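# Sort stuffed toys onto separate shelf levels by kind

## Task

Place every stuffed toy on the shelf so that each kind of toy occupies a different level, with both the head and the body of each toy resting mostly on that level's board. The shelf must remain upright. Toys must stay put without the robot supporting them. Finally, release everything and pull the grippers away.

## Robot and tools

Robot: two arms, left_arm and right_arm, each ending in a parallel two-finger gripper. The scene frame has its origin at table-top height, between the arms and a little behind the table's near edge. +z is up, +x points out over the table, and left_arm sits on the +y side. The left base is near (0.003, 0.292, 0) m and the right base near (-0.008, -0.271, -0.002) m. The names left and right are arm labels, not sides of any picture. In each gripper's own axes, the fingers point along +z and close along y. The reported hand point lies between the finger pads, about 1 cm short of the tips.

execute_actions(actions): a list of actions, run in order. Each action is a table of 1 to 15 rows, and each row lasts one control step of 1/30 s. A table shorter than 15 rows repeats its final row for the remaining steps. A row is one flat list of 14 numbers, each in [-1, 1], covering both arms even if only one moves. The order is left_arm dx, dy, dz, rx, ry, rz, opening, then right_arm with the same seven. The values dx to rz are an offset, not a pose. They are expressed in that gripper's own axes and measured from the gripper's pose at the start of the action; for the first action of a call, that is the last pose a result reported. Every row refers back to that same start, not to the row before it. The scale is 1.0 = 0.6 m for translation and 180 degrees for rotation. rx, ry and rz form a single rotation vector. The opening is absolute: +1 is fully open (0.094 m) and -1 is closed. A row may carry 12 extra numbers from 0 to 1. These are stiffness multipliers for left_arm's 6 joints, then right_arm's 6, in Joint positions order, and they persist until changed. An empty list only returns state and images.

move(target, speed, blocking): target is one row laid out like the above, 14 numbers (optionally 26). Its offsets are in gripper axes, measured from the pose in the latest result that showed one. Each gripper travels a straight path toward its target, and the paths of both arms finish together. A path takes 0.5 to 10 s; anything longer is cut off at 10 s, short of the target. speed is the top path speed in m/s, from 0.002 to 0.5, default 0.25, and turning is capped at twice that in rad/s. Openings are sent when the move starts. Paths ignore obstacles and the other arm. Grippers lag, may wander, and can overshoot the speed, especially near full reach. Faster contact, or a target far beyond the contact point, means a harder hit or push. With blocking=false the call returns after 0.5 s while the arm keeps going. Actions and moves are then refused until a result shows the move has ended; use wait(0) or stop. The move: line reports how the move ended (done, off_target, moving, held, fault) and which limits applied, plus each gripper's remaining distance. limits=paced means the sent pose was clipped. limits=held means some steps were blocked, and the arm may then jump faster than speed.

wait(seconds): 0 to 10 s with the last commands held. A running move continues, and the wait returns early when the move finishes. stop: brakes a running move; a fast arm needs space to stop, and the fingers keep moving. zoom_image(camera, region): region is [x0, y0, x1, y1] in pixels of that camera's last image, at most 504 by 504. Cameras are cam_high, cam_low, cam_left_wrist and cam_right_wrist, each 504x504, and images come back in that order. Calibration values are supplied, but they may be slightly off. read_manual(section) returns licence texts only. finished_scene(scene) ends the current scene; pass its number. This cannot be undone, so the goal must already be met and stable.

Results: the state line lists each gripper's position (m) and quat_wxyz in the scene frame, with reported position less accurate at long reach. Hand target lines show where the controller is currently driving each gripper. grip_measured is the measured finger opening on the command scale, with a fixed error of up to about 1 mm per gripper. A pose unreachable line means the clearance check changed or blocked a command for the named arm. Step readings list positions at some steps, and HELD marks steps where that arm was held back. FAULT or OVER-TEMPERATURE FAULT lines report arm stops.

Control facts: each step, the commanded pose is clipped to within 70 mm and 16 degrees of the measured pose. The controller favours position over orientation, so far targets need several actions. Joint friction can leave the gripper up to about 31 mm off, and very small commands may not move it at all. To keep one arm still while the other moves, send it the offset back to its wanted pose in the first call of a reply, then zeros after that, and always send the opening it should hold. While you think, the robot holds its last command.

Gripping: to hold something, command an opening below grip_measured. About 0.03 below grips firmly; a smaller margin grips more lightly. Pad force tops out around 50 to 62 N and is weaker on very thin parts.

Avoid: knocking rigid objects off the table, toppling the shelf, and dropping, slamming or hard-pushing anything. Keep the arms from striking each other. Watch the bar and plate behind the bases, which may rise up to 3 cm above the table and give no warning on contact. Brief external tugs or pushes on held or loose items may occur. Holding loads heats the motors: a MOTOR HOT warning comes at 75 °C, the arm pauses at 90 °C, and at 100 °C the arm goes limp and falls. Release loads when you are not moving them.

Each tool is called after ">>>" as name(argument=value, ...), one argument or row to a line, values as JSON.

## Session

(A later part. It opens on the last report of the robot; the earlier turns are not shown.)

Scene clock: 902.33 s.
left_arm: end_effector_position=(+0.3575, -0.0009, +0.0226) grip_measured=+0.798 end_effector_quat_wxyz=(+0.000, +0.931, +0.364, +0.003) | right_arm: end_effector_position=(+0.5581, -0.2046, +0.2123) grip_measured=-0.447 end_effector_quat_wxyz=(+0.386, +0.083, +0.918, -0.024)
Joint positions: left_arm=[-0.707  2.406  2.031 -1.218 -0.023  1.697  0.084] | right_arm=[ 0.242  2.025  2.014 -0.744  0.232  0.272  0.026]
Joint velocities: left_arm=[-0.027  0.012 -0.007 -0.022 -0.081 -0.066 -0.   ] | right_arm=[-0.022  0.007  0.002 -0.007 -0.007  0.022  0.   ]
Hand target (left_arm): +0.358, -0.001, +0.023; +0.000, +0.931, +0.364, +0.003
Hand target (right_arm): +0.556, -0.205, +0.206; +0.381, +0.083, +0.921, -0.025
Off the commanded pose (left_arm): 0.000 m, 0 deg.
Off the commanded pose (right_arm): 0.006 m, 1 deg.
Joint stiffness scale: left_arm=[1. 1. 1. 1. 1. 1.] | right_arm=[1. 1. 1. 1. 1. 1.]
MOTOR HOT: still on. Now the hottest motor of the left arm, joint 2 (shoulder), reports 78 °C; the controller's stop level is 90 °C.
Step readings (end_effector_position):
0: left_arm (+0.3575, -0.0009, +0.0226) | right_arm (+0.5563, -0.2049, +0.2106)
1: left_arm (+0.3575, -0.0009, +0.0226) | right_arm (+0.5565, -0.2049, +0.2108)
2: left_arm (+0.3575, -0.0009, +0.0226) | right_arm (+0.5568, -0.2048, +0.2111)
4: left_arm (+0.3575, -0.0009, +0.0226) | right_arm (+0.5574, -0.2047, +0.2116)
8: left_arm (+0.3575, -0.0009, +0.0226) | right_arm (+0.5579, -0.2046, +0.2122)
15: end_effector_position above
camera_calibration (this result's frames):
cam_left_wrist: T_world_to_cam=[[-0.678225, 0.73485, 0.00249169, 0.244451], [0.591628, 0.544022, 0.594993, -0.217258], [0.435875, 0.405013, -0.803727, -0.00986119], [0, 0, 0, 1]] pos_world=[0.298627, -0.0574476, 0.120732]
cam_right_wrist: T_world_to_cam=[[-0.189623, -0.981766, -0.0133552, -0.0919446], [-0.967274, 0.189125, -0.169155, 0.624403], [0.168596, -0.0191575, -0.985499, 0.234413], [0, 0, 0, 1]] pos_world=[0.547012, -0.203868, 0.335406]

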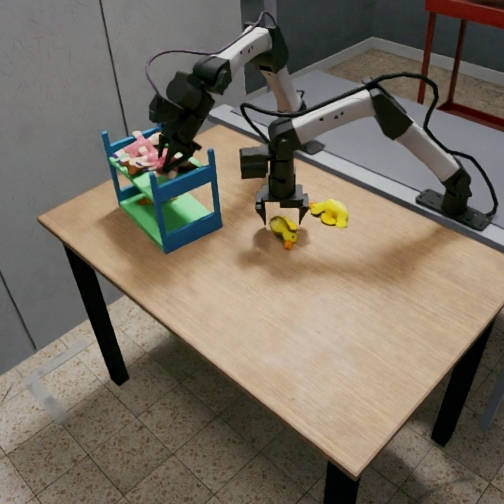

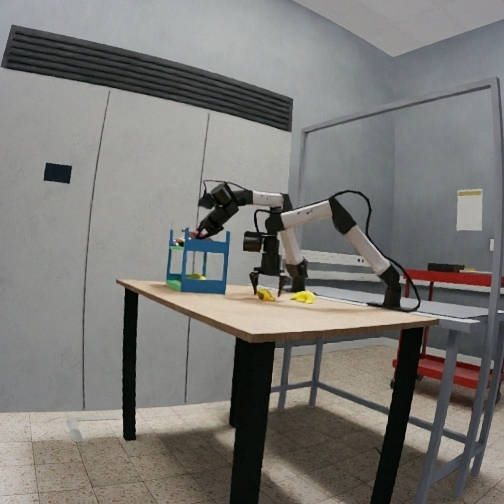

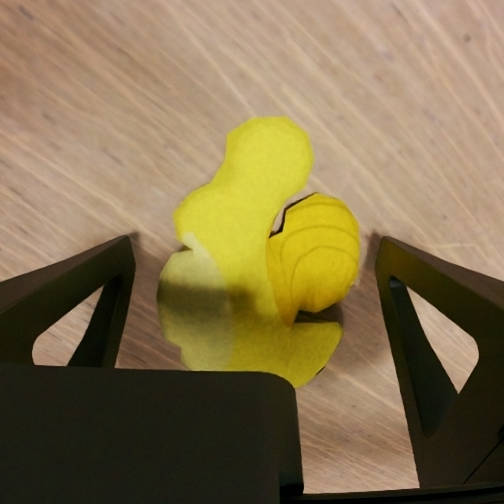

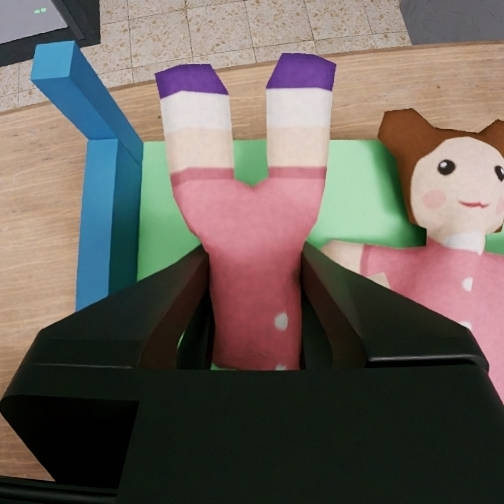

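>>> execute_actions(
  actions=[
    [[0,0,-0.015,0,0,0,1, 0,0,0,0,0,0,0.1],[0,0,-0.03,0,0,0,1, 0,0,0,0,0,0,0.1],[0,0,-0.045,0,0,0,1, 0,0,0,0,0,0,0.1],[0,0,-0.06,0,0,0,1, 0,0,0,0,0,0,0.1],[0,0,-0.075,0,0,0,1, 0,0,0,0,0,0,0.1],[0,0,-0.09,0,0,0,1, 0,0,0,0,0,0,0.1],[0,0,-0.1,0,0,0,1, 0,0,0,0,0,0,0.1]],
  ],
)

>>> move(
  target=[-0.085,0.207,0,0,0,-0.317,1, 0.02,0,-0.22,0,0,0,0.15],
  speed=0.3,
)

Scene clock: 918.93 s.
left_arm: end_effector_position=(+0.3612, -0.0028, +0.0767) grip_measured=+1.000 end_effector_quat_wxyz=(+0.008, +0.931, +0.364, +0.008) | right_arm: end_effector_position=(+0.5583, -0.2045, +0.2125) grip_measured=+0.097 end_effector_quat_wxyz=(+0.386, +0.083, +0.918, -0.023)
Joint positions: left_arm=[-0.707  2.403  2.24  -1.412 -0.023  1.697  0.094] | right_arm=[ 0.242  2.025  2.014 -0.743  0.232  0.272  0.052]
Joint velocities: left_arm=[-0.007 -0.002 -0.007 -0.227  0.007 -0.007  0.   ] | right_arm=[-0.012  0.002 -0.002 -0.095  0.022  0.022  0.   ]
Hand target (left_arm): +0.357, -0.000, +0.083; +0.001, +0.931, +0.364, +0.004
Hand target (right_arm): +0.558, -0.205, +0.212; +0.386, +0.083, +0.918, -0.023
Off the commanded pose (left_arm): 0.007 m, 1 deg.
Off the commanded pose (right_arm): 0.000 m, 0 deg.
Joint stiffness scale: left_arm=[1. 1. 1. 1. 1. 1.] | right_arm=[1. 1. 1. 1. 1. 1.]
MOTOR HOT: still on. Now the hottest motor of the left arm, joint 2 (shoulder), reports 79 °C; the controller's stop level is 90 °C.
Step readings (end_effector_position):
0: left_arm (+0.3575, -0.0009, +0.0226) | right_arm (+0.5582, -0.2045, +0.2124)
1: left_arm (+0.3572, -0.0006, +0.0226) | right_arm (+0.5582, -0.2045, +0.2124)
2: left_arm (+0.3566, -0.0001, +0.0237) | right_arm (+0.5582, -0.2045, +0.2124)
4: left_arm (+0.3555, +0.0010, +0.0297) | right_arm (+0.5582, -0.2045, +0.2125)
8: left_arm (+0.3612, -0.0033, +0.0567) | right_arm (+0.5583, -0.2045, +0.2125)
15: end_effector_position above
camera_calibration (this result's frames):
cam_left_wrist: T_world_to_cam=[[-0.678367, 0.734564, -0.0152942, 0.249578], [0.583288, 0.551088, 0.596722, -0.247722], [0.446759, 0.395875, -0.802302, 0.0287305], [0, 0, 0, 1]] pos_world=[0.300963, -0.0581888, 0.174688]
cam_right_wrist: T_world_to_cam=[[-0.189601, -0.981765, -0.0137736, -0.0917911], [-0.967084, 0.189154, -0.170203, 0.62474], [0.169705, -0.0189505, -0.985313, 0.233953], [0, 0, 0, 1]] pos_world=[0.54707, -0.203856, 0.335585]

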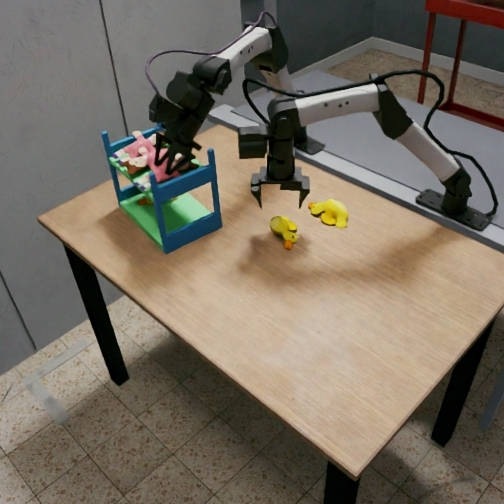

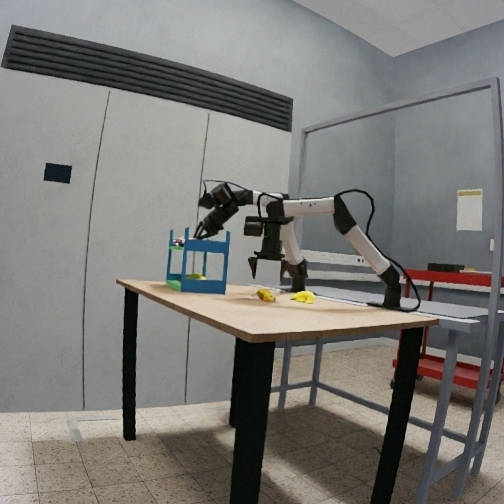

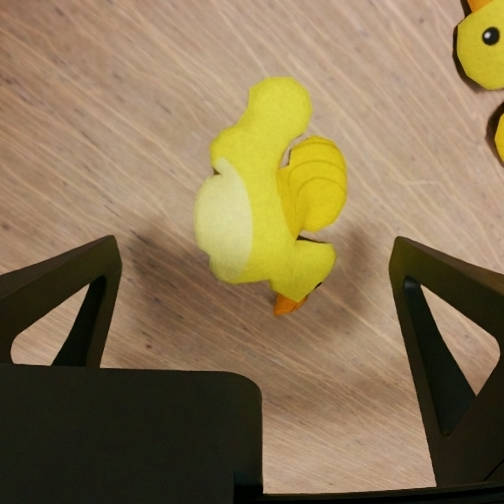

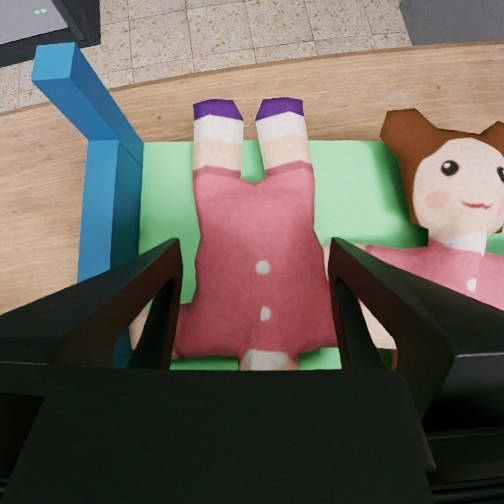

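Scene clock: 921.23 s.
left_arm: end_effector_position=(+0.4012, -0.1145, +0.0743) grip_measured=+1.000 end_effector_quat_wxyz=(+0.153, +0.638, +0.754, -0.009) | right_arm: end_effector_position=(+0.4665, -0.1894, +0.3044) grip_measured=+0.147 end_effector_quat_wxyz=(+0.404, +0.086, +0.911, -0.017)
Joint positions: left_arm=[-0.813  2.755  2.847 -1.383 -0.027  0.605  0.094] | right_arm=[ 0.332  1.725  1.957 -0.963  0.297  0.337  0.054]
Joint velocities: left_arm=[-0.002 -0.007 -0.007 -0.022  0.051 -0.066  0.   ] | right_arm=[ 0.002 -0.002  0.012 -0.022 -0.037  0.022 -0.   ]
Hand target (left_arm): +0.405, -0.128, +0.080; +0.179, +0.634, +0.752, -0.014
Hand target (right_arm): +0.457, -0.189, +0.296; +0.386, +0.083, +0.918, -0.023
Off the commanded pose (left_arm): 0.016 m, 16 deg; orientation clipped at the last step of the last action.
Off the commanded pose (right_arm): 0.013 m, 2 deg.
Joint stiffness scale: left_arm=[1. 1. 1. 1. 1. 1.] | right_arm=[1. 1. 1. 1. 1. 1.]
MOTOR HOT: still on. Now the hottest motor of the left arm, joint 2 (shoulder), reports 80 °C; the controller's stop level is 90 °C.
elbow stopped short (left arm): the move would have taken joint 3 (elbow) straighter than the controller allows; a more bent joint 3 avoids this.
move: off_target (left_arm, right_arm); limits=paced
camera_calibration (this result's frames):
cam_left_wrist: T_world_to_cam=[[-0.967151, -0.184302, -0.175074, 0.381217], [-0.237824, 0.899243, 0.367154, 0.178298], [0.0897669, 0.39673, -0.913535, 0.204752], [0, 0, 0, 1]] pos_world=[0.392718, -0.171306, 0.188327]
cam_right_wrist: T_world_to_cam=[[-0.188489, -0.981547, -0.0322164, -0.0879764], [-0.959722, 0.191059, -0.205987, 0.556593], [0.208341, -0.00790757, -0.978024, 0.322132], [0, 0, 0, 1]] pos_world=[0.450478, -0.190148, 0.426869]

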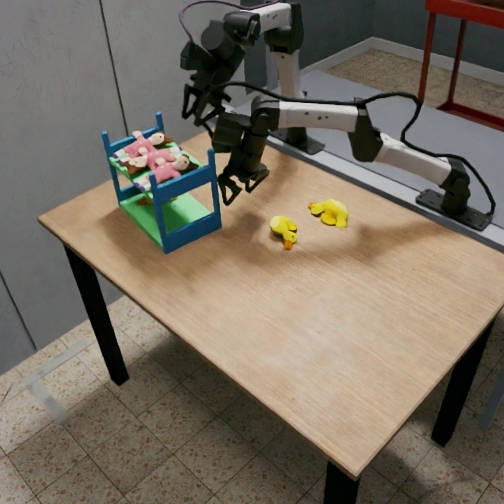

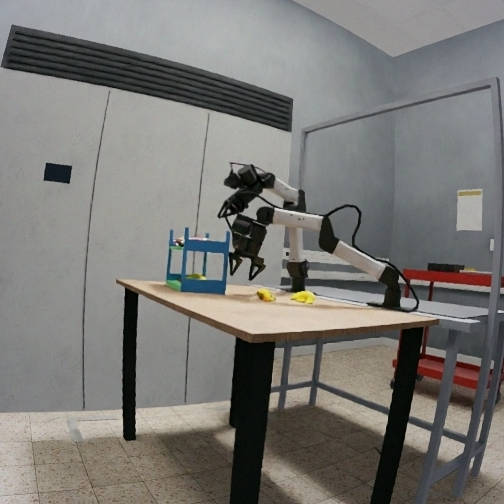

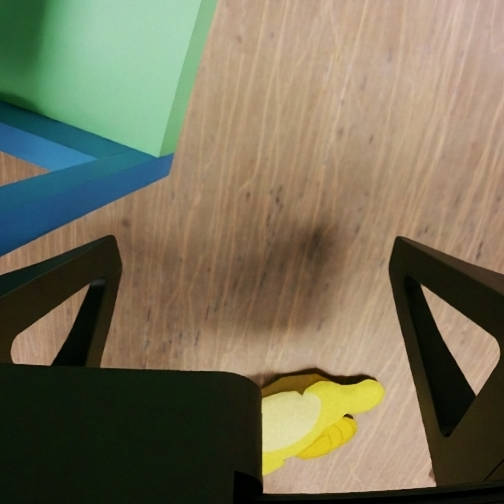

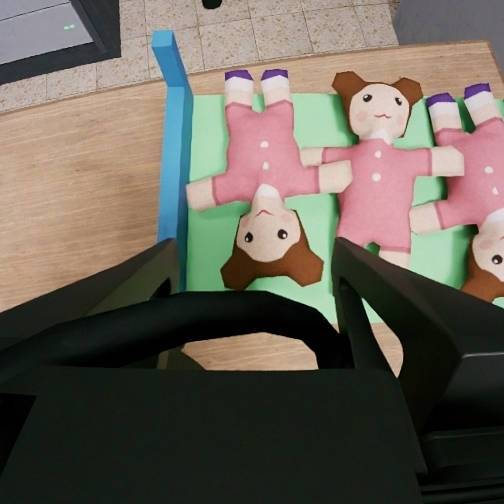

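>>> move(
  target=[0.311,-0.212,-0.13,0.058,0.079,-0.003,1, 0.03,-0.06,-0.1,0,0,0,0.5],
  speed=0.2,
)

Scene clock: 938.80 s.
left_arm: end_effector_position=(+0.2374, +0.0561, +0.0776) grip_measured=+1.000 end_effector_quat_wxyz=(-0.006, +0.648, +0.762, +0.007) | right_arm: end_effector_position=(+0.4143, -0.2110, +0.3425) grip_measured=+0.497 end_effector_quat_wxyz=(+0.426, +0.089, +0.900, -0.009)
Joint positions: left_arm=[-0.813  1.87   1.424 -1.167 -0.027  0.603  0.094] | right_arm=[ 0.309  1.524  1.859 -1.01   0.279  0.321  0.07 ]
Joint velocities: left_arm=[-0.007 -0.012  0.012  0.022  0.022 -0.022  0.   ] | right_arm=[-0.032 -0.012 -0.007 -0.022 -0.007 -0.037 -0.001]
Hand target (left_arm): +0.239, +0.060, +0.079; -0.000, +0.643, +0.766, +0.003
Hand target (right_arm): +0.405, -0.216, +0.331; +0.404, +0.086, +0.911, -0.016
Off the commanded pose (left_arm): 0.004 m, 1 deg.
Off the commanded pose (right_arm): 0.017 m, 3 deg.
Joint stiffness scale: left_arm=[1. 1. 1. 1. 1. 1.] | right_arm=[1. 1. 1. 1. 1. 1.]
MOTOR HOT: still on. Now the hottest motor of the left arm, joint 2 (shoulder), reports 83 °C; the controller's stop level is 90 °C.
move: off_target (right_arm)
camera_calibration (this result's frames):
cam_left_wrist: T_world_to_cam=[[-0.986791, -0.161957, 0.00369825, 0.244406], [-0.126803, 0.786401, 0.604561, -0.0537765], [-0.100822, 0.596107, -0.79655, 0.179769], [0, 0, 0, 1]] pos_world=[0.252483, -0.0252883, 0.174802]
cam_right_wrist: T_world_to_cam=[[-0.186278, -0.981004, -0.0541426, -0.111042], [-0.948246, 0.193935, -0.251434, 0.529852], [0.257157, 0.00450382, -0.966359, 0.348527], [0, 0, 0, 1]] pos_world=[0.392119, -0.213259, 0.464013]

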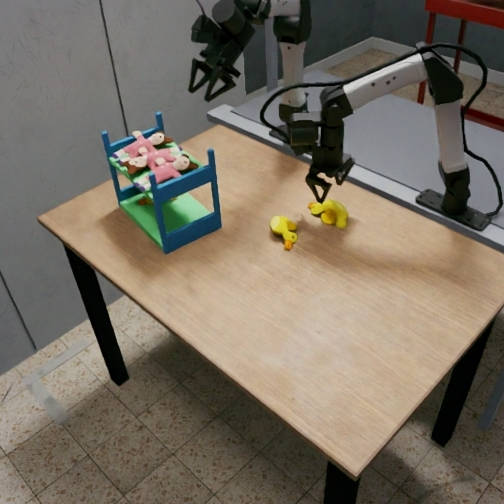

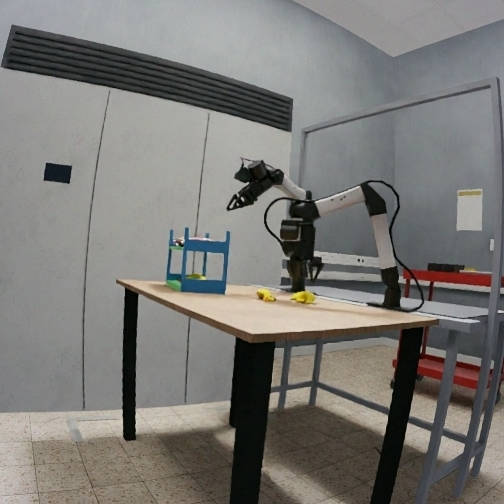

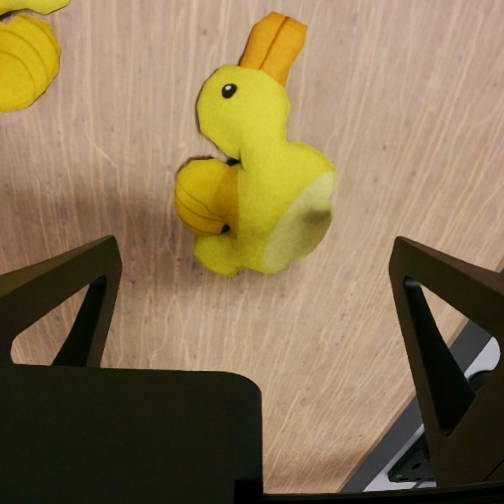

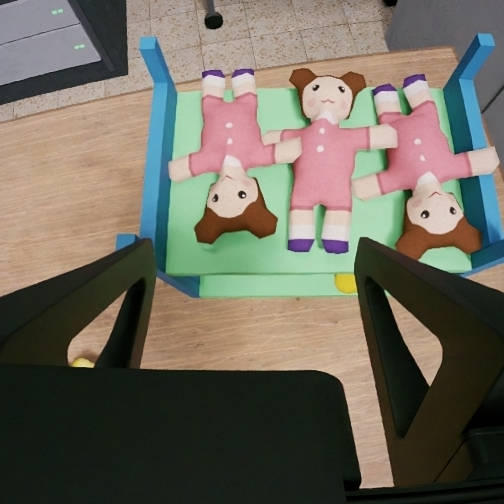

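>>> move(
  target=[0.013,0,0.12,0,0,0,1, 0.336,-0.066,0.039,-0.092,0.017,-0.104,0.8],
  speed=0.25,
)

>>> execute_actions(
  actions=[
    [[0,0,0.005,0,0,0,-0.33, 0,0,0,0,0,0,0.8]],
  ],
)

Scene clock: 955.93 s.
left_arm: end_effector_position=(+0.2320, +0.0604, +0.0122) grip_measured=+1.000 end_effector_quat_wxyz=(-0.006, +0.651, +0.759, +0.007) | right_arm: end_effector_position=(+0.3057, -0.2205, +0.1748) grip_measured=+0.797 end_effector_quat_wxyz=(+0.403, -0.120, +0.906, +0.053)
Joint positions: left_arm=[-0.813  1.92   1.217 -0.91  -0.027  0.611  0.094] | right_arm=[ 0.13   0.957  0.791 -0.526 -0.15  -0.122  0.084]
Joint velocities: left_arm=[ 0.002 -0.002  0.022 -0.022 -0.037  0.007  0.   ] | right_arm=[-0.027  0.007 -0.007 -0.051  0.022 -0.066  0.   ]
Hand target (left_arm): +0.236, +0.064, +0.006; -0.006, +0.647, +0.762, +0.007
Hand target (right_arm): +0.301, -0.223, +0.170; +0.402, -0.121, +0.906, +0.053
Off the commanded pose (left_arm): 0.009 m, 1 deg.
Off the commanded pose (right_arm): 0.007 m, 0 deg.
Joint stiffness scale: left_arm=[1. 1. 1. 1. 1. 1.] | right_arm=[1. 1. 1. 1. 1. 1.]
MOTOR HOT: still on. Now the hottest motor of the left arm, joint 2 (shoulder), reports 78 °C; the controller's stop level is 90 °C.
move: done
camera_calibration (this result's frames):
cam_left_wrist: T_world_to_cam=[[-0.988173, -0.153295, 0.00385722, 0.239776], [-0.119803, 0.787488, 0.604575, -0.0199725], [-0.0957156, 0.596962, -0.796539, 0.123322], [0, 0, 0, 1]] pos_world=[0.246351, -0.0211341, 0.109381]
cam_right_wrist: T_world_to_cam=[[0.242002, -0.970251, 0.00691241, -0.288887], [-0.947743, -0.237902, -0.212571, 0.284362], [0.207892, 0.0448915, -0.977121, 0.240321], [0, 0, 0, 1]] pos_world=[0.289452, -0.223431, 0.297267]

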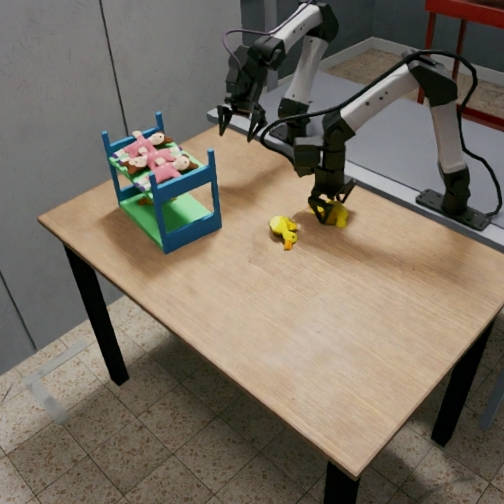

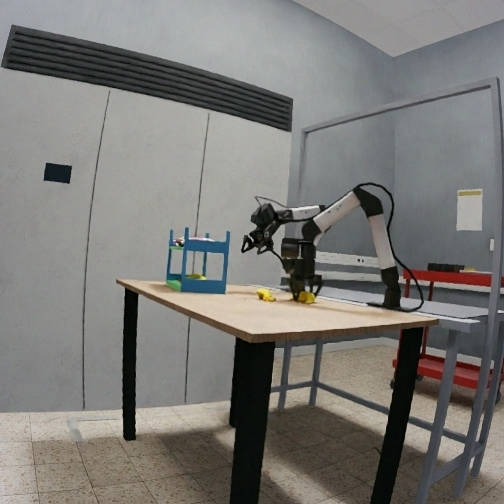

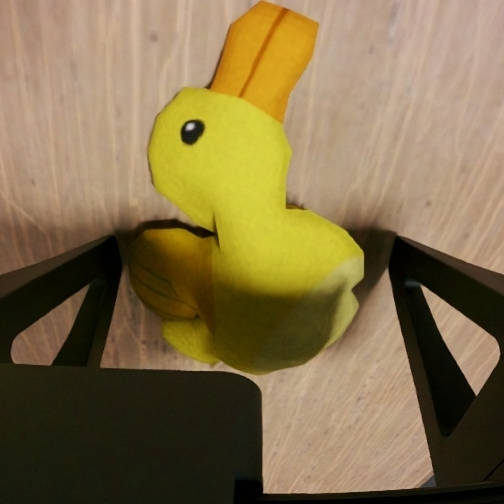

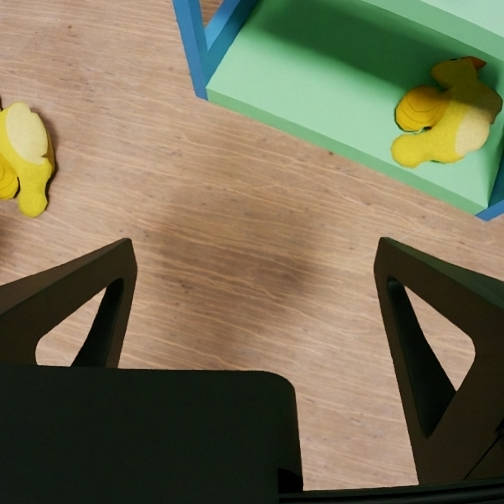

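Scene clock: 956.43 s.
left_arm: end_effector_position=(+0.2323, +0.0602, +0.0122) grip_measured=-0.327 end_effector_quat_wxyz=(-0.005, +0.651, +0.759, +0.007) | right_arm: end_effector_position=(+0.3057, -0.2205, +0.1749) grip_measured=+0.797 end_effector_quat_wxyz=(+0.403, -0.120, +0.906, +0.053)
Joint positions: left_arm=[-0.813  1.92   1.217 -0.908 -0.027  0.611  0.032] | right_arm=[ 0.13   0.957  0.791 -0.526 -0.15  -0.122  0.084]
Joint velocities: left_arm=[-0.007 -0.002  0.017 -0.007 -0.037  0.022  0.001] | right_arm=[-0.002  0.002 -0.002 -0.066  0.037  0.037  0.   ]
Hand target (left_arm): +0.232, +0.060, +0.009; -0.006, +0.651, +0.759, +0.007
Hand target (right_arm): +0.306, -0.220, +0.175; +0.403, -0.120, +0.906, +0.053
Off the commanded pose (left_arm): 0.003 m, 0 deg.
Off the commanded pose (right_arm): 0.000 m, 0 deg.
Joint stiffness scale: left_arm=[1. 1. 1. 1. 1. 1.] | right_arm=[1. 1. 1. 1. 1. 1.]
MOTOR HOT: still on. Now the hottest motor of the left arm, joint 2 (shoulder), reports 78 °C; the controller's stop level is 90 °C.
Step readings (end_effector_position):
0: left_arm (+0.2320, +0.0604, +0.0122) | right_arm (+0.3057, -0.2205, +0.1748)
1: left_arm (+0.2320, +0.0604, +0.0122) | right_arm (+0.3057, -0.2205, +0.1749)
2: left_arm (+0.2320, +0.0605, +0.0122) | right_arm (+0.3057, -0.2205, +0.1749)
4: left_arm (+0.2322, +0.0603, +0.0122) | right_arm (+0.3057, -0.2205, +0.1749)
8: left_arm (+0.2323, +0.0602, +0.0122) | right_arm (+0.3057, -0.2205, +0.1749)
15: end_effector_position above
camera_calibration (this result's frames):
cam_left_wrist: T_world_to_cam=[[-0.988175, -0.153309, 0.00266937, 0.24006], [-0.120621, 0.787991, 0.603756, -0.0195861], [-0.0946647, 0.596294, -0.797165, 0.123286], [0, 0, 0, 1]] pos_world=[0.24653, -0.0212778, 0.109464]
cam_right_wrist: T_world_to_cam=[[0.242004, -0.97025, 0.00697817, -0.288909], [-0.947661, -0.237901, -0.212938, 0.284477], [0.208264, 0.0449189, -0.977041, 0.240254], [0, 0, 0, 1]] pos_world=[0.289468, -0.223429, 0.297329]

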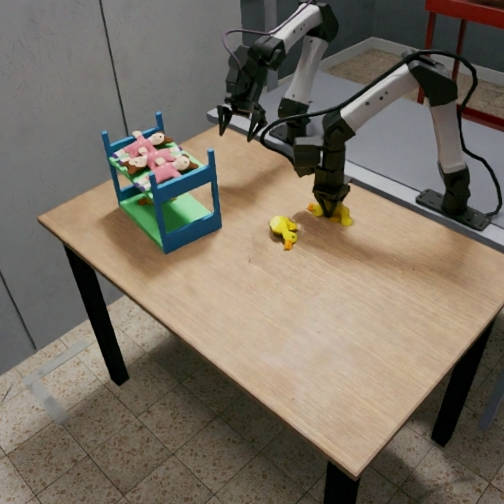

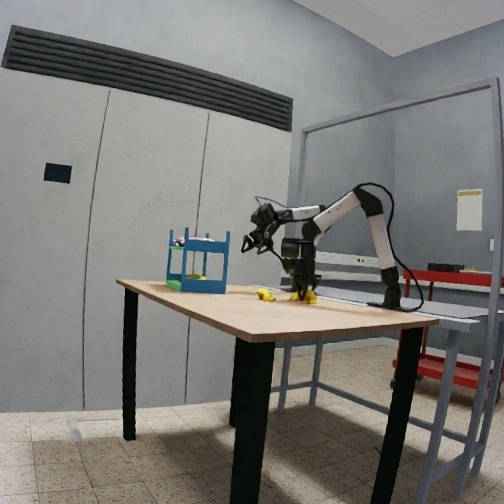

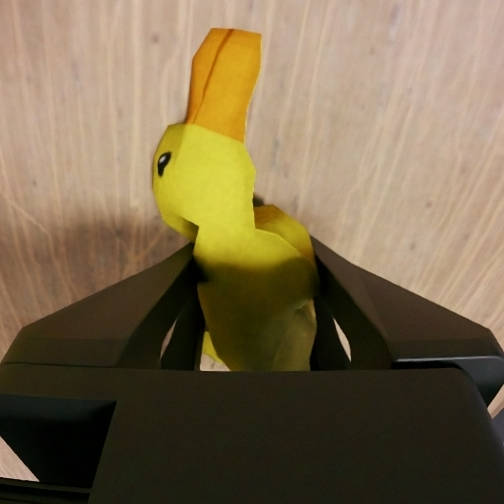

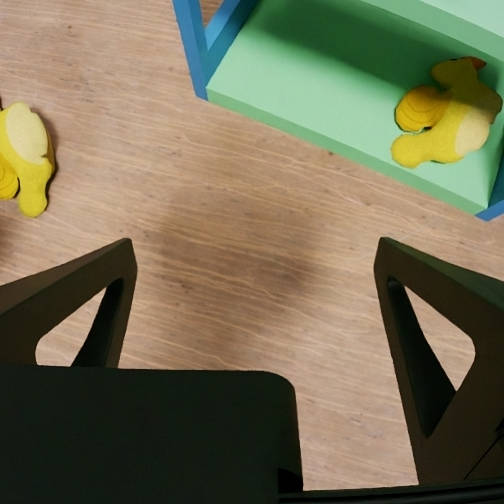

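>>> move(
  target=[0.3,0.043,-0.145,0,0,-0.45,-0.36, 0.0225,0.318,0.224,-0.115,0,-0.104,1],
  speed=0.35,
)

Scene clock: 976.73 s.
left_arm: end_effector_position=(+0.2296, +0.2385, +0.0927) grip_measured=-0.357 end_effector_quat_wxyz=(-0.016, +0.012, +1.000, +0.006) | right_arm: end_effector_position=(+0.3444, -0.0193, +0.0758) grip_measured=+1.000 end_effector_quat_wxyz=(+0.380, -0.326, +0.853, +0.146)
Joint positions: left_arm=[-0.272  1.487  1.08  -1.215 -0.03  -0.243  0.03 ] | right_arm=[ 0.641  1.567  0.817  0.061 -0.102 -0.109  0.094]
Joint velocities: left_arm=[ 0.007  0.002  0.007 -0.022  0.066 -0.022  0.   ] | right_arm=[-0.032  0.007 -0.002  0.022  0.022 -0.007  0.   ]
Hand target (left_arm): +0.232, +0.242, +0.100; -0.005, +0.002, +1.000, +0.007
Hand target (right_arm): +0.344, -0.013, +0.074; +0.377, -0.334, +0.851, +0.150
Off the commanded pose (left_arm): 0.010 m, 2 deg.
Off the commanded pose (right_arm): 0.007 m, 1 deg.
Joint stiffness scale: left_arm=[1. 1. 1. 1. 1. 1.] | right_arm=[1. 1. 1. 1. 1. 1.]
MOTOR HOT: cleared. Now the hottest motor of the left arm, joint 2 (shoulder), reports 71 °C.
move: done
camera_calibration (this result's frames):
cam_left_wrist: T_world_to_cam=[[-0.0226247, -0.999728, -0.00571568, 0.245477], [-0.78763, 0.0143031, 0.615982, 0.127526], [-0.615733, 0.0184383, -0.787739, 0.337502], [0, 0, 0, 1]] pos_world=[0.313808, 0.237363, 0.188713]
cam_right_wrist: T_world_to_cam=[[0.652432, -0.757835, 0.00442967, -0.239417], [-0.73963, -0.638011, -0.214217, 0.268588], [0.165167, 0.136485, -0.976776, 0.142982], [0, 0, 0, 1]] pos_world=[0.331243, -0.0295913, 0.198258]

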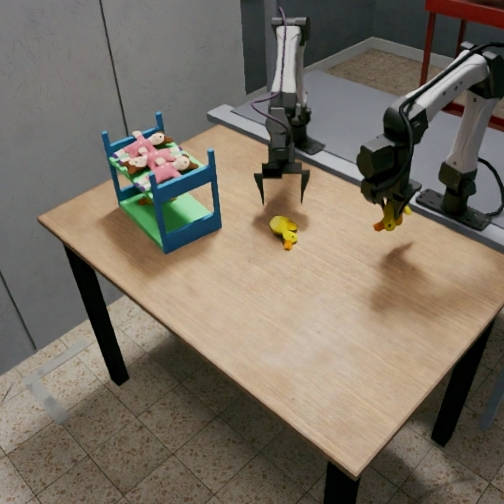

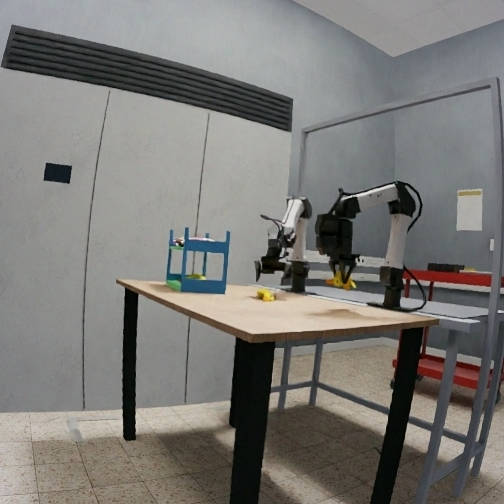

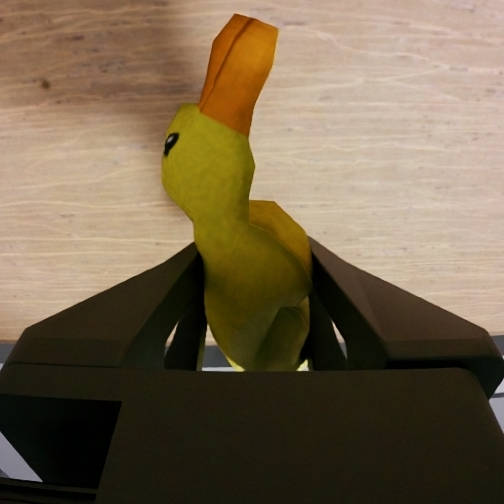

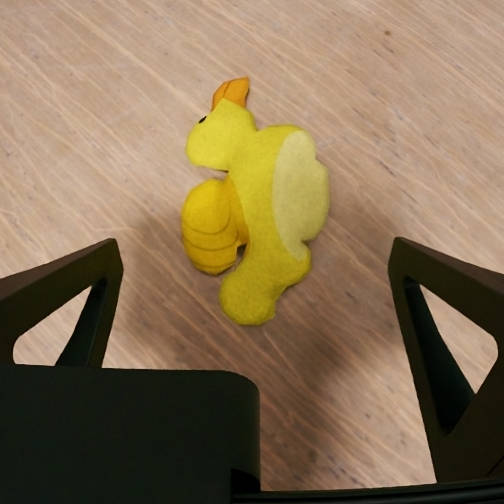

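>>> move(
  target=[0,0,0,0,0,0,-0.36, 0.043,0,0.113,0,0.012,0,1],
  speed=0.15,
)

>>> execute_actions(
  actions=[
    [[0,0,0,0,0,0,-0.36, 0.012,0,0.008,0,0.012,0,-0.38]],
  ],
)

Scene clock: 989.50 s.
left_arm: end_effector_position=(+0.2294, +0.2385, +0.0927) grip_measured=-0.357 end_effector_quat_wxyz=(-0.017, +0.011, +1.000, +0.006) | right_arm: end_effector_position=(+0.3714, -0.0005, +0.0203) grip_measured=+1.000 end_effector_quat_wxyz=(+0.374, -0.326, +0.856, +0.143)
Joint positions: left_arm=[-0.272  1.487  1.08  -1.216 -0.03  -0.244  0.03 ] | right_arm=[ 0.643  1.827  0.871  0.251 -0.097 -0.107  0.094]
Joint velocities: left_arm=[ 0.002 -0.007  0.002 -0.037 -0.007 -0.125  0.001] | right_arm=[ 0.007  0.002 -0.017  0.051 -0.051 -0.051  0.   ]
Hand target (left_arm): +0.230, +0.238, +0.093; -0.016, +0.012, +1.000, +0.006
Hand target (right_arm): +0.369, +0.003, +0.011; +0.364, -0.328, +0.860, +0.140
Off the commanded pose (left_arm): 0.000 m, 0 deg.
Off the commanded pose (right_arm): 0.010 m, 1 deg.
Joint stiffness scale: left_arm=[1. 1. 1. 1. 1. 1.] | right_arm=[1. 1. 1. 1. 1. 1.]
move: done
camera_calibration (this result's frames):
cam_left_wrist: T_world_to_cam=[[-0.0211247, -0.999759, -0.00594938, 0.245207], [-0.787208, 0.0129645, 0.616551, 0.127548], [-0.616325, 0.0177078, -0.787293, 0.337664], [0, 0, 0, 1]] pos_world=[0.313698, 0.237515, 0.188659]
cam_right_wrist: T_world_to_cam=[[0.650612, -0.759391, 0.00539381, -0.241892], [-0.743531, -0.638437, -0.198897, 0.289823], [0.154484, 0.125394, -0.980006, 0.085731], [0, 0, 0, 1]] pos_world=[0.359626, -0.00940721, 0.142966]

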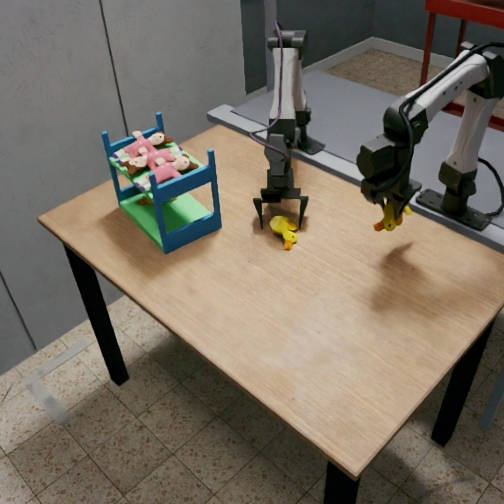

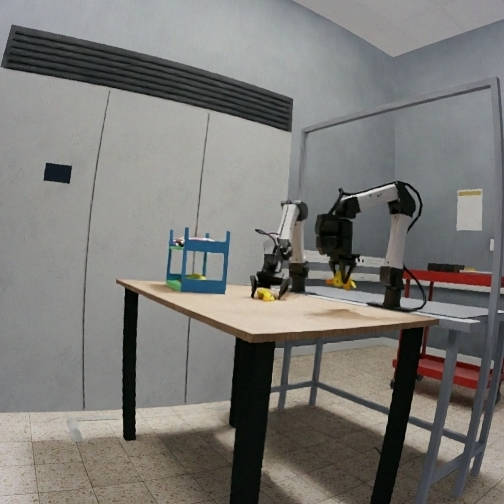

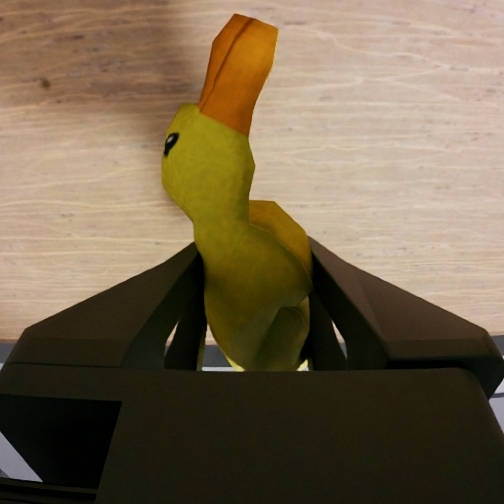

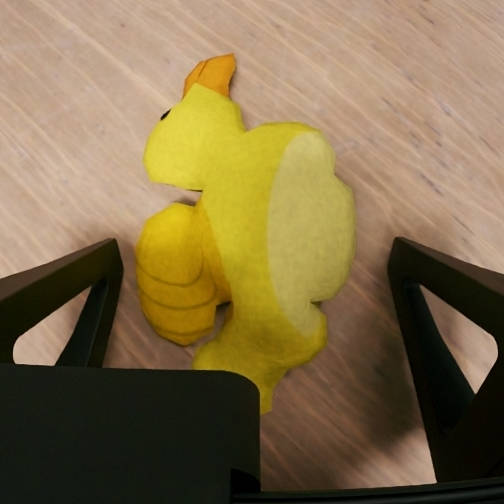

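Scene clock: 990.00 s.
left_arm: end_effector_position=(+0.2294, +0.2385, +0.0927) grip_measured=-0.357 end_effector_quat_wxyz=(-0.017, +0.011, +1.000, +0.006) | right_arm: end_effector_position=(+0.3738, +0.0011, +0.0233) grip_measured=-0.377 end_effector_quat_wxyz=(+0.378, -0.325, +0.855, +0.144)
Joint positions: left_arm=[-0.272  1.487  1.08  -1.216 -0.03  -0.244  0.03 ] | right_arm=[ 0.643  1.827  0.879  0.251 -0.097 -0.107  0.029]
Joint velocities: left_arm=[ 0.007  0.002 -0.022  0.022 -0.037 -0.037 -0.   ] | right_arm=[ 0.007  0.002 -0.002 -0.022  0.007 -0.037  0.001]
Hand target (left_arm): +0.229, +0.239, +0.093; -0.017, +0.011, +1.000, +0.006
Hand target (right_arm): +0.370, -0.002, +0.012; +0.358, -0.328, +0.863, +0.137
Off the commanded pose (left_arm): 0.000 m, 0 deg.
Off the commanded pose (right_arm): 0.012 m, 3 deg.
Joint stiffness scale: left_arm=[1. 1. 1. 1. 1. 1.] | right_arm=[1. 1. 1. 1. 1. 1.]
Step readings (end_effector_position):
0: left_arm (+0.2294, +0.2385, +0.0927) | right_arm (+0.3714, -0.0005, +0.0203)
1: left_arm (+0.2294, +0.2385, +0.0927) | right_arm (+0.3714, -0.0005, +0.0203)
2: left_arm (+0.2294, +0.2385, +0.0927) | right_arm (+0.3714, -0.0004, +0.0203)
4: left_arm (+0.2294, +0.2385, +0.0927) | right_arm (+0.3717, -0.0003, +0.0207)
8: left_arm (+0.2294, +0.2385, +0.0927) | right_arm (+0.3737, +0.0010, +0.0232)
15: end_effector_position above
camera_calibration (this result's frames):
cam_left_wrist: T_world_to_cam=[[-0.0211247, -0.999759, -0.00594938, 0.245207], [-0.787208, 0.0129645, 0.616551, 0.127548], [-0.616325, 0.0177078, -0.787293, 0.337664], [0, 0, 0, 1]] pos_world=[0.313698, 0.237515, 0.188659]
cam_right_wrist: T_world_to_cam=[[0.65048, -0.759496, 0.00643429, -0.242281], [-0.742186, -0.637409, -0.207049, 0.292889], [0.161354, 0.129906, -0.978309, 0.0855316], [0, 0, 0, 1]] pos_world=[0.361176, -0.00843219, 0.145878]

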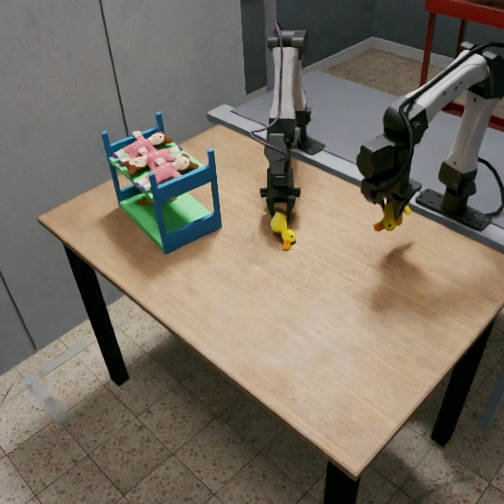

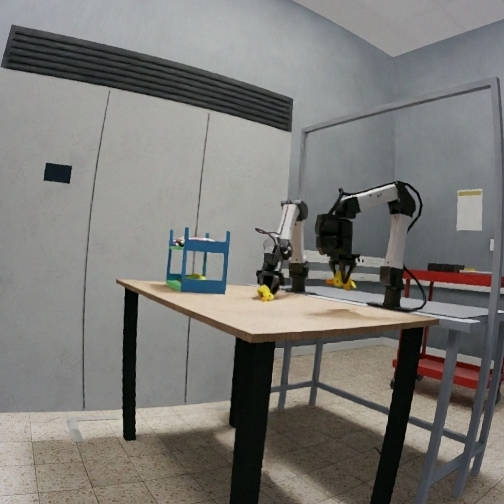

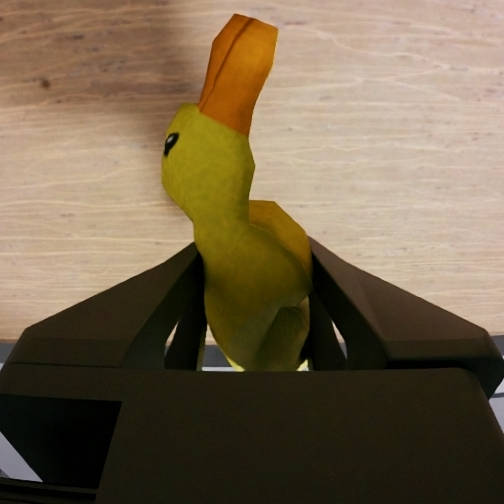

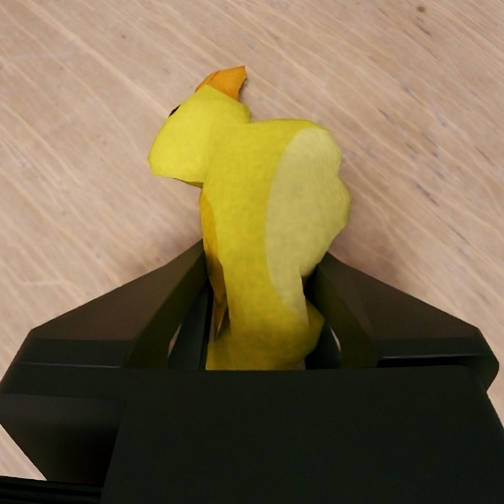

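>>> move(
  target=[0,0,0,0,0,0,-0.36, -0.05,-0.02,-0.085,0,-0.05,0,-0.5],
  speed=0.12,
)

Scene clock: 997.17 s.
left_arm: end_effector_position=(+0.2294, +0.2385, +0.0927) grip_measured=-0.357 end_effector_quat_wxyz=(-0.017, +0.011, +1.000, +0.006) | right_arm: end_effector_position=(+0.3732, -0.0144, +0.0838) grip_measured=-0.496 end_effector_quat_wxyz=(+0.446, -0.312, +0.822, +0.169)
Joint positions: left_arm=[-0.272  1.487  1.08  -1.216 -0.03  -0.244  0.03 ] | right_arm=[ 0.598  1.637  0.788  0.311 -0.149 -0.112  0.024]
Joint velocities: left_arm=[ 0.022 -0.007 -0.012 -0.007 -0.007  0.037  0.   ] | right_arm=[-0.007  0.007 -0.017  0.051  0.007  0.066  0.001]
Hand target (left_arm): +0.229, +0.239, +0.093; -0.017, +0.011, +1.000, +0.006
Hand target (right_arm): +0.369, -0.019, +0.080; +0.443, -0.313, +0.823, +0.169
Off the commanded pose (left_arm): 0.000 m, 0 deg.
Off the commanded pose (right_arm): 0.008 m, 0 deg.
Joint stiffness scale: left_arm=[1. 1. 1. 1. 1. 1.] | right_arm=[1. 1. 1. 1. 1. 1.]
move: done
camera_calibration (this result's frames):
cam_left_wrist: T_world_to_cam=[[-0.0211247, -0.999759, -0.00594938, 0.245207], [-0.787208, 0.0129645, 0.616551, 0.127548], [-0.616325, 0.0177078, -0.787293, 0.337664], [0, 0, 0, 1]] pos_world=[0.313698, 0.237515, 0.188659]
cam_right_wrist: T_world_to_cam=[[0.647475, -0.762078, 0.0034638, -0.252696], [-0.709726, -0.604639, -0.361526, 0.29643], [0.277606, 0.231621, -0.932355, 0.101039], [0, 0, 0, 1]] pos_world=[0.34595, -0.0367437, 0.202247]

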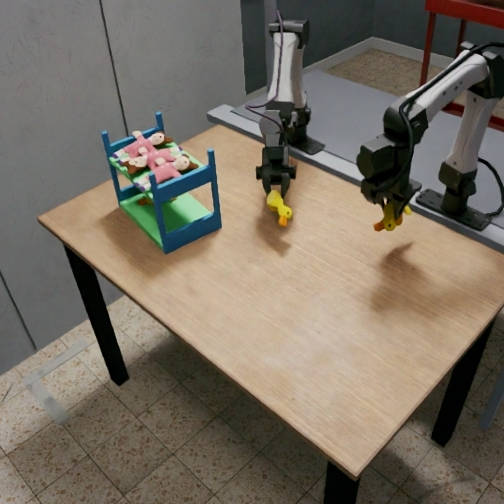

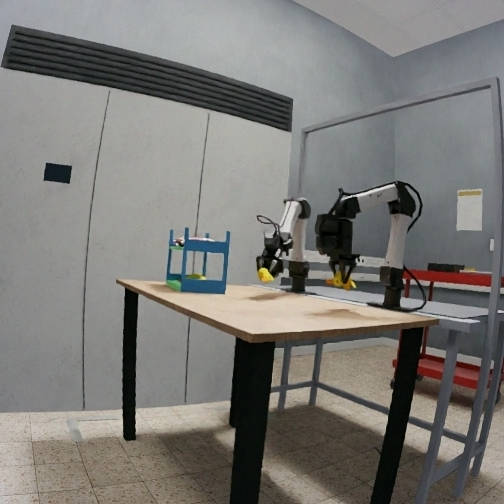

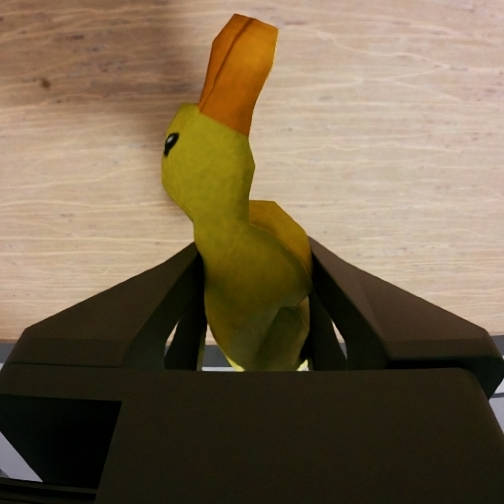

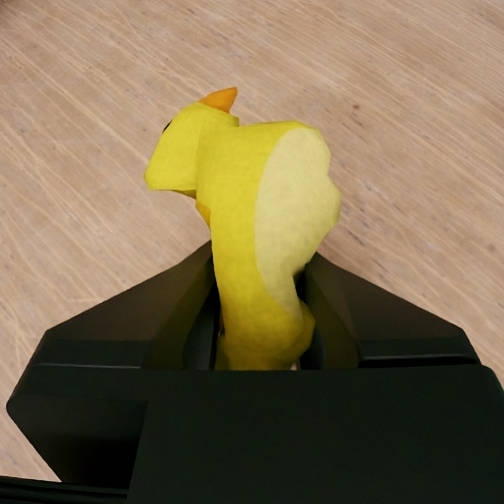

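>>> move(
  target=[-0.235,-0.376,-0.004,0,0.01,-0.24,-0.36, 0.121,-0.172,-0.174,0.232,-0.068,0.116,-0.5],
  speed=0.25,
)

Scene clock: 1031.50 s.
left_arm: end_effector_position=(+0.3650, +0.0154, +0.0870) grip_measured=-0.357 end_effector_quat_wxyz=(-0.021, -0.360, +0.933, +0.014) | right_arm: end_effector_position=(+0.3519, -0.1680, +0.0823) grip_measured=-0.496 end_effector_quat_wxyz=(+0.574, +0.027, +0.818, -0.019)
Joint positions: left_arm=[-0.662  2.467  2.398 -1.571  0.002 -1.392  0.03 ] | right_arm=[0.586 1.472 0.338 0.778 0.558 0.213 0.024]
Joint velocities: left_arm=[-0.002 -0.002 -0.017  0.022  0.051 -0.037 -0.   ] | right_arm=[-0.002 -0.007 -0.017 -0.022 -0.051  0.081  0.001]
Hand target (left_arm): +0.362, +0.009, +0.091; -0.022, -0.358, +0.933, +0.008
Hand target (right_arm): +0.348, -0.176, +0.080; +0.574, +0.036, +0.817, -0.024
Off the commanded pose (left_arm): 0.006 m, 1 deg.
Off the commanded pose (right_arm): 0.010 m, 1 deg.
Joint stiffness scale: left_arm=[1. 1. 1. 1. 1. 1.] | right_arm=[1. 1. 1. 1. 1. 1.]
joint sent to its limit (left arm) — the command would take joint 4 (wrist pitch) past its lower limit, so that joint was sent only as far as its limit.
move: done
camera_calibration (this result's frames):
cam_left_wrist: T_world_to_cam=[[0.671152, -0.740508, -0.034672, -0.229254], [-0.571182, -0.546366, 0.612564, 0.170829], [-0.472552, -0.39132, -0.78966, 0.374691], [0, 0, 0, 1]] pos_world=[0.4285, 0.0701943, 0.183286]
cam_right_wrist: T_world_to_cam=[[-0.087327, -0.99618, -0.000468044, -0.136353], [-0.822127, 0.0723345, -0.56469, 0.357945], [0.562566, -0.0489279, -0.825303, -0.0150897], [0, 0, 0, 1]] pos_world=[0.290858, -0.162463, 0.189611]

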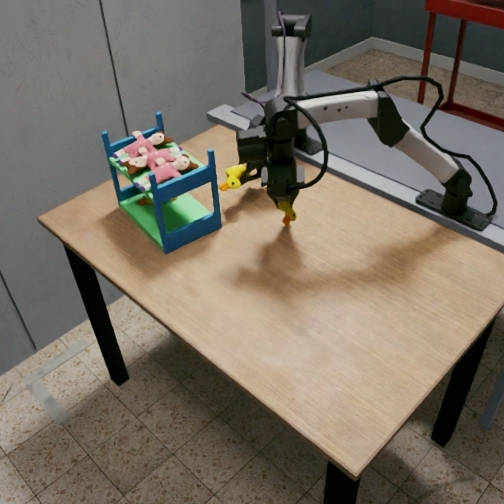

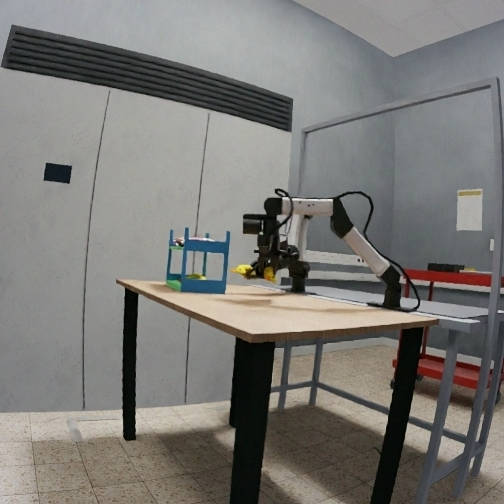

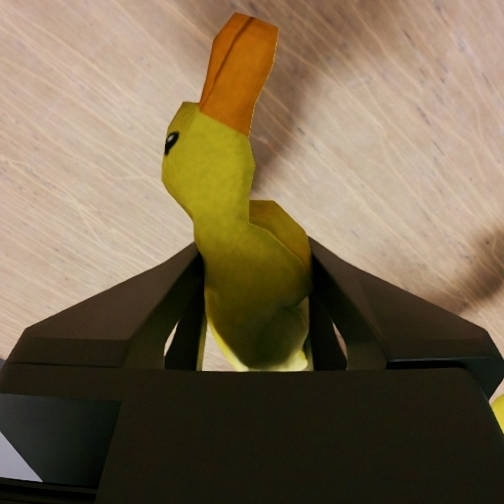

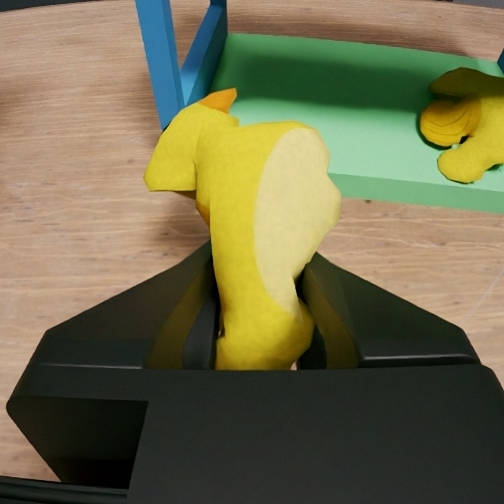

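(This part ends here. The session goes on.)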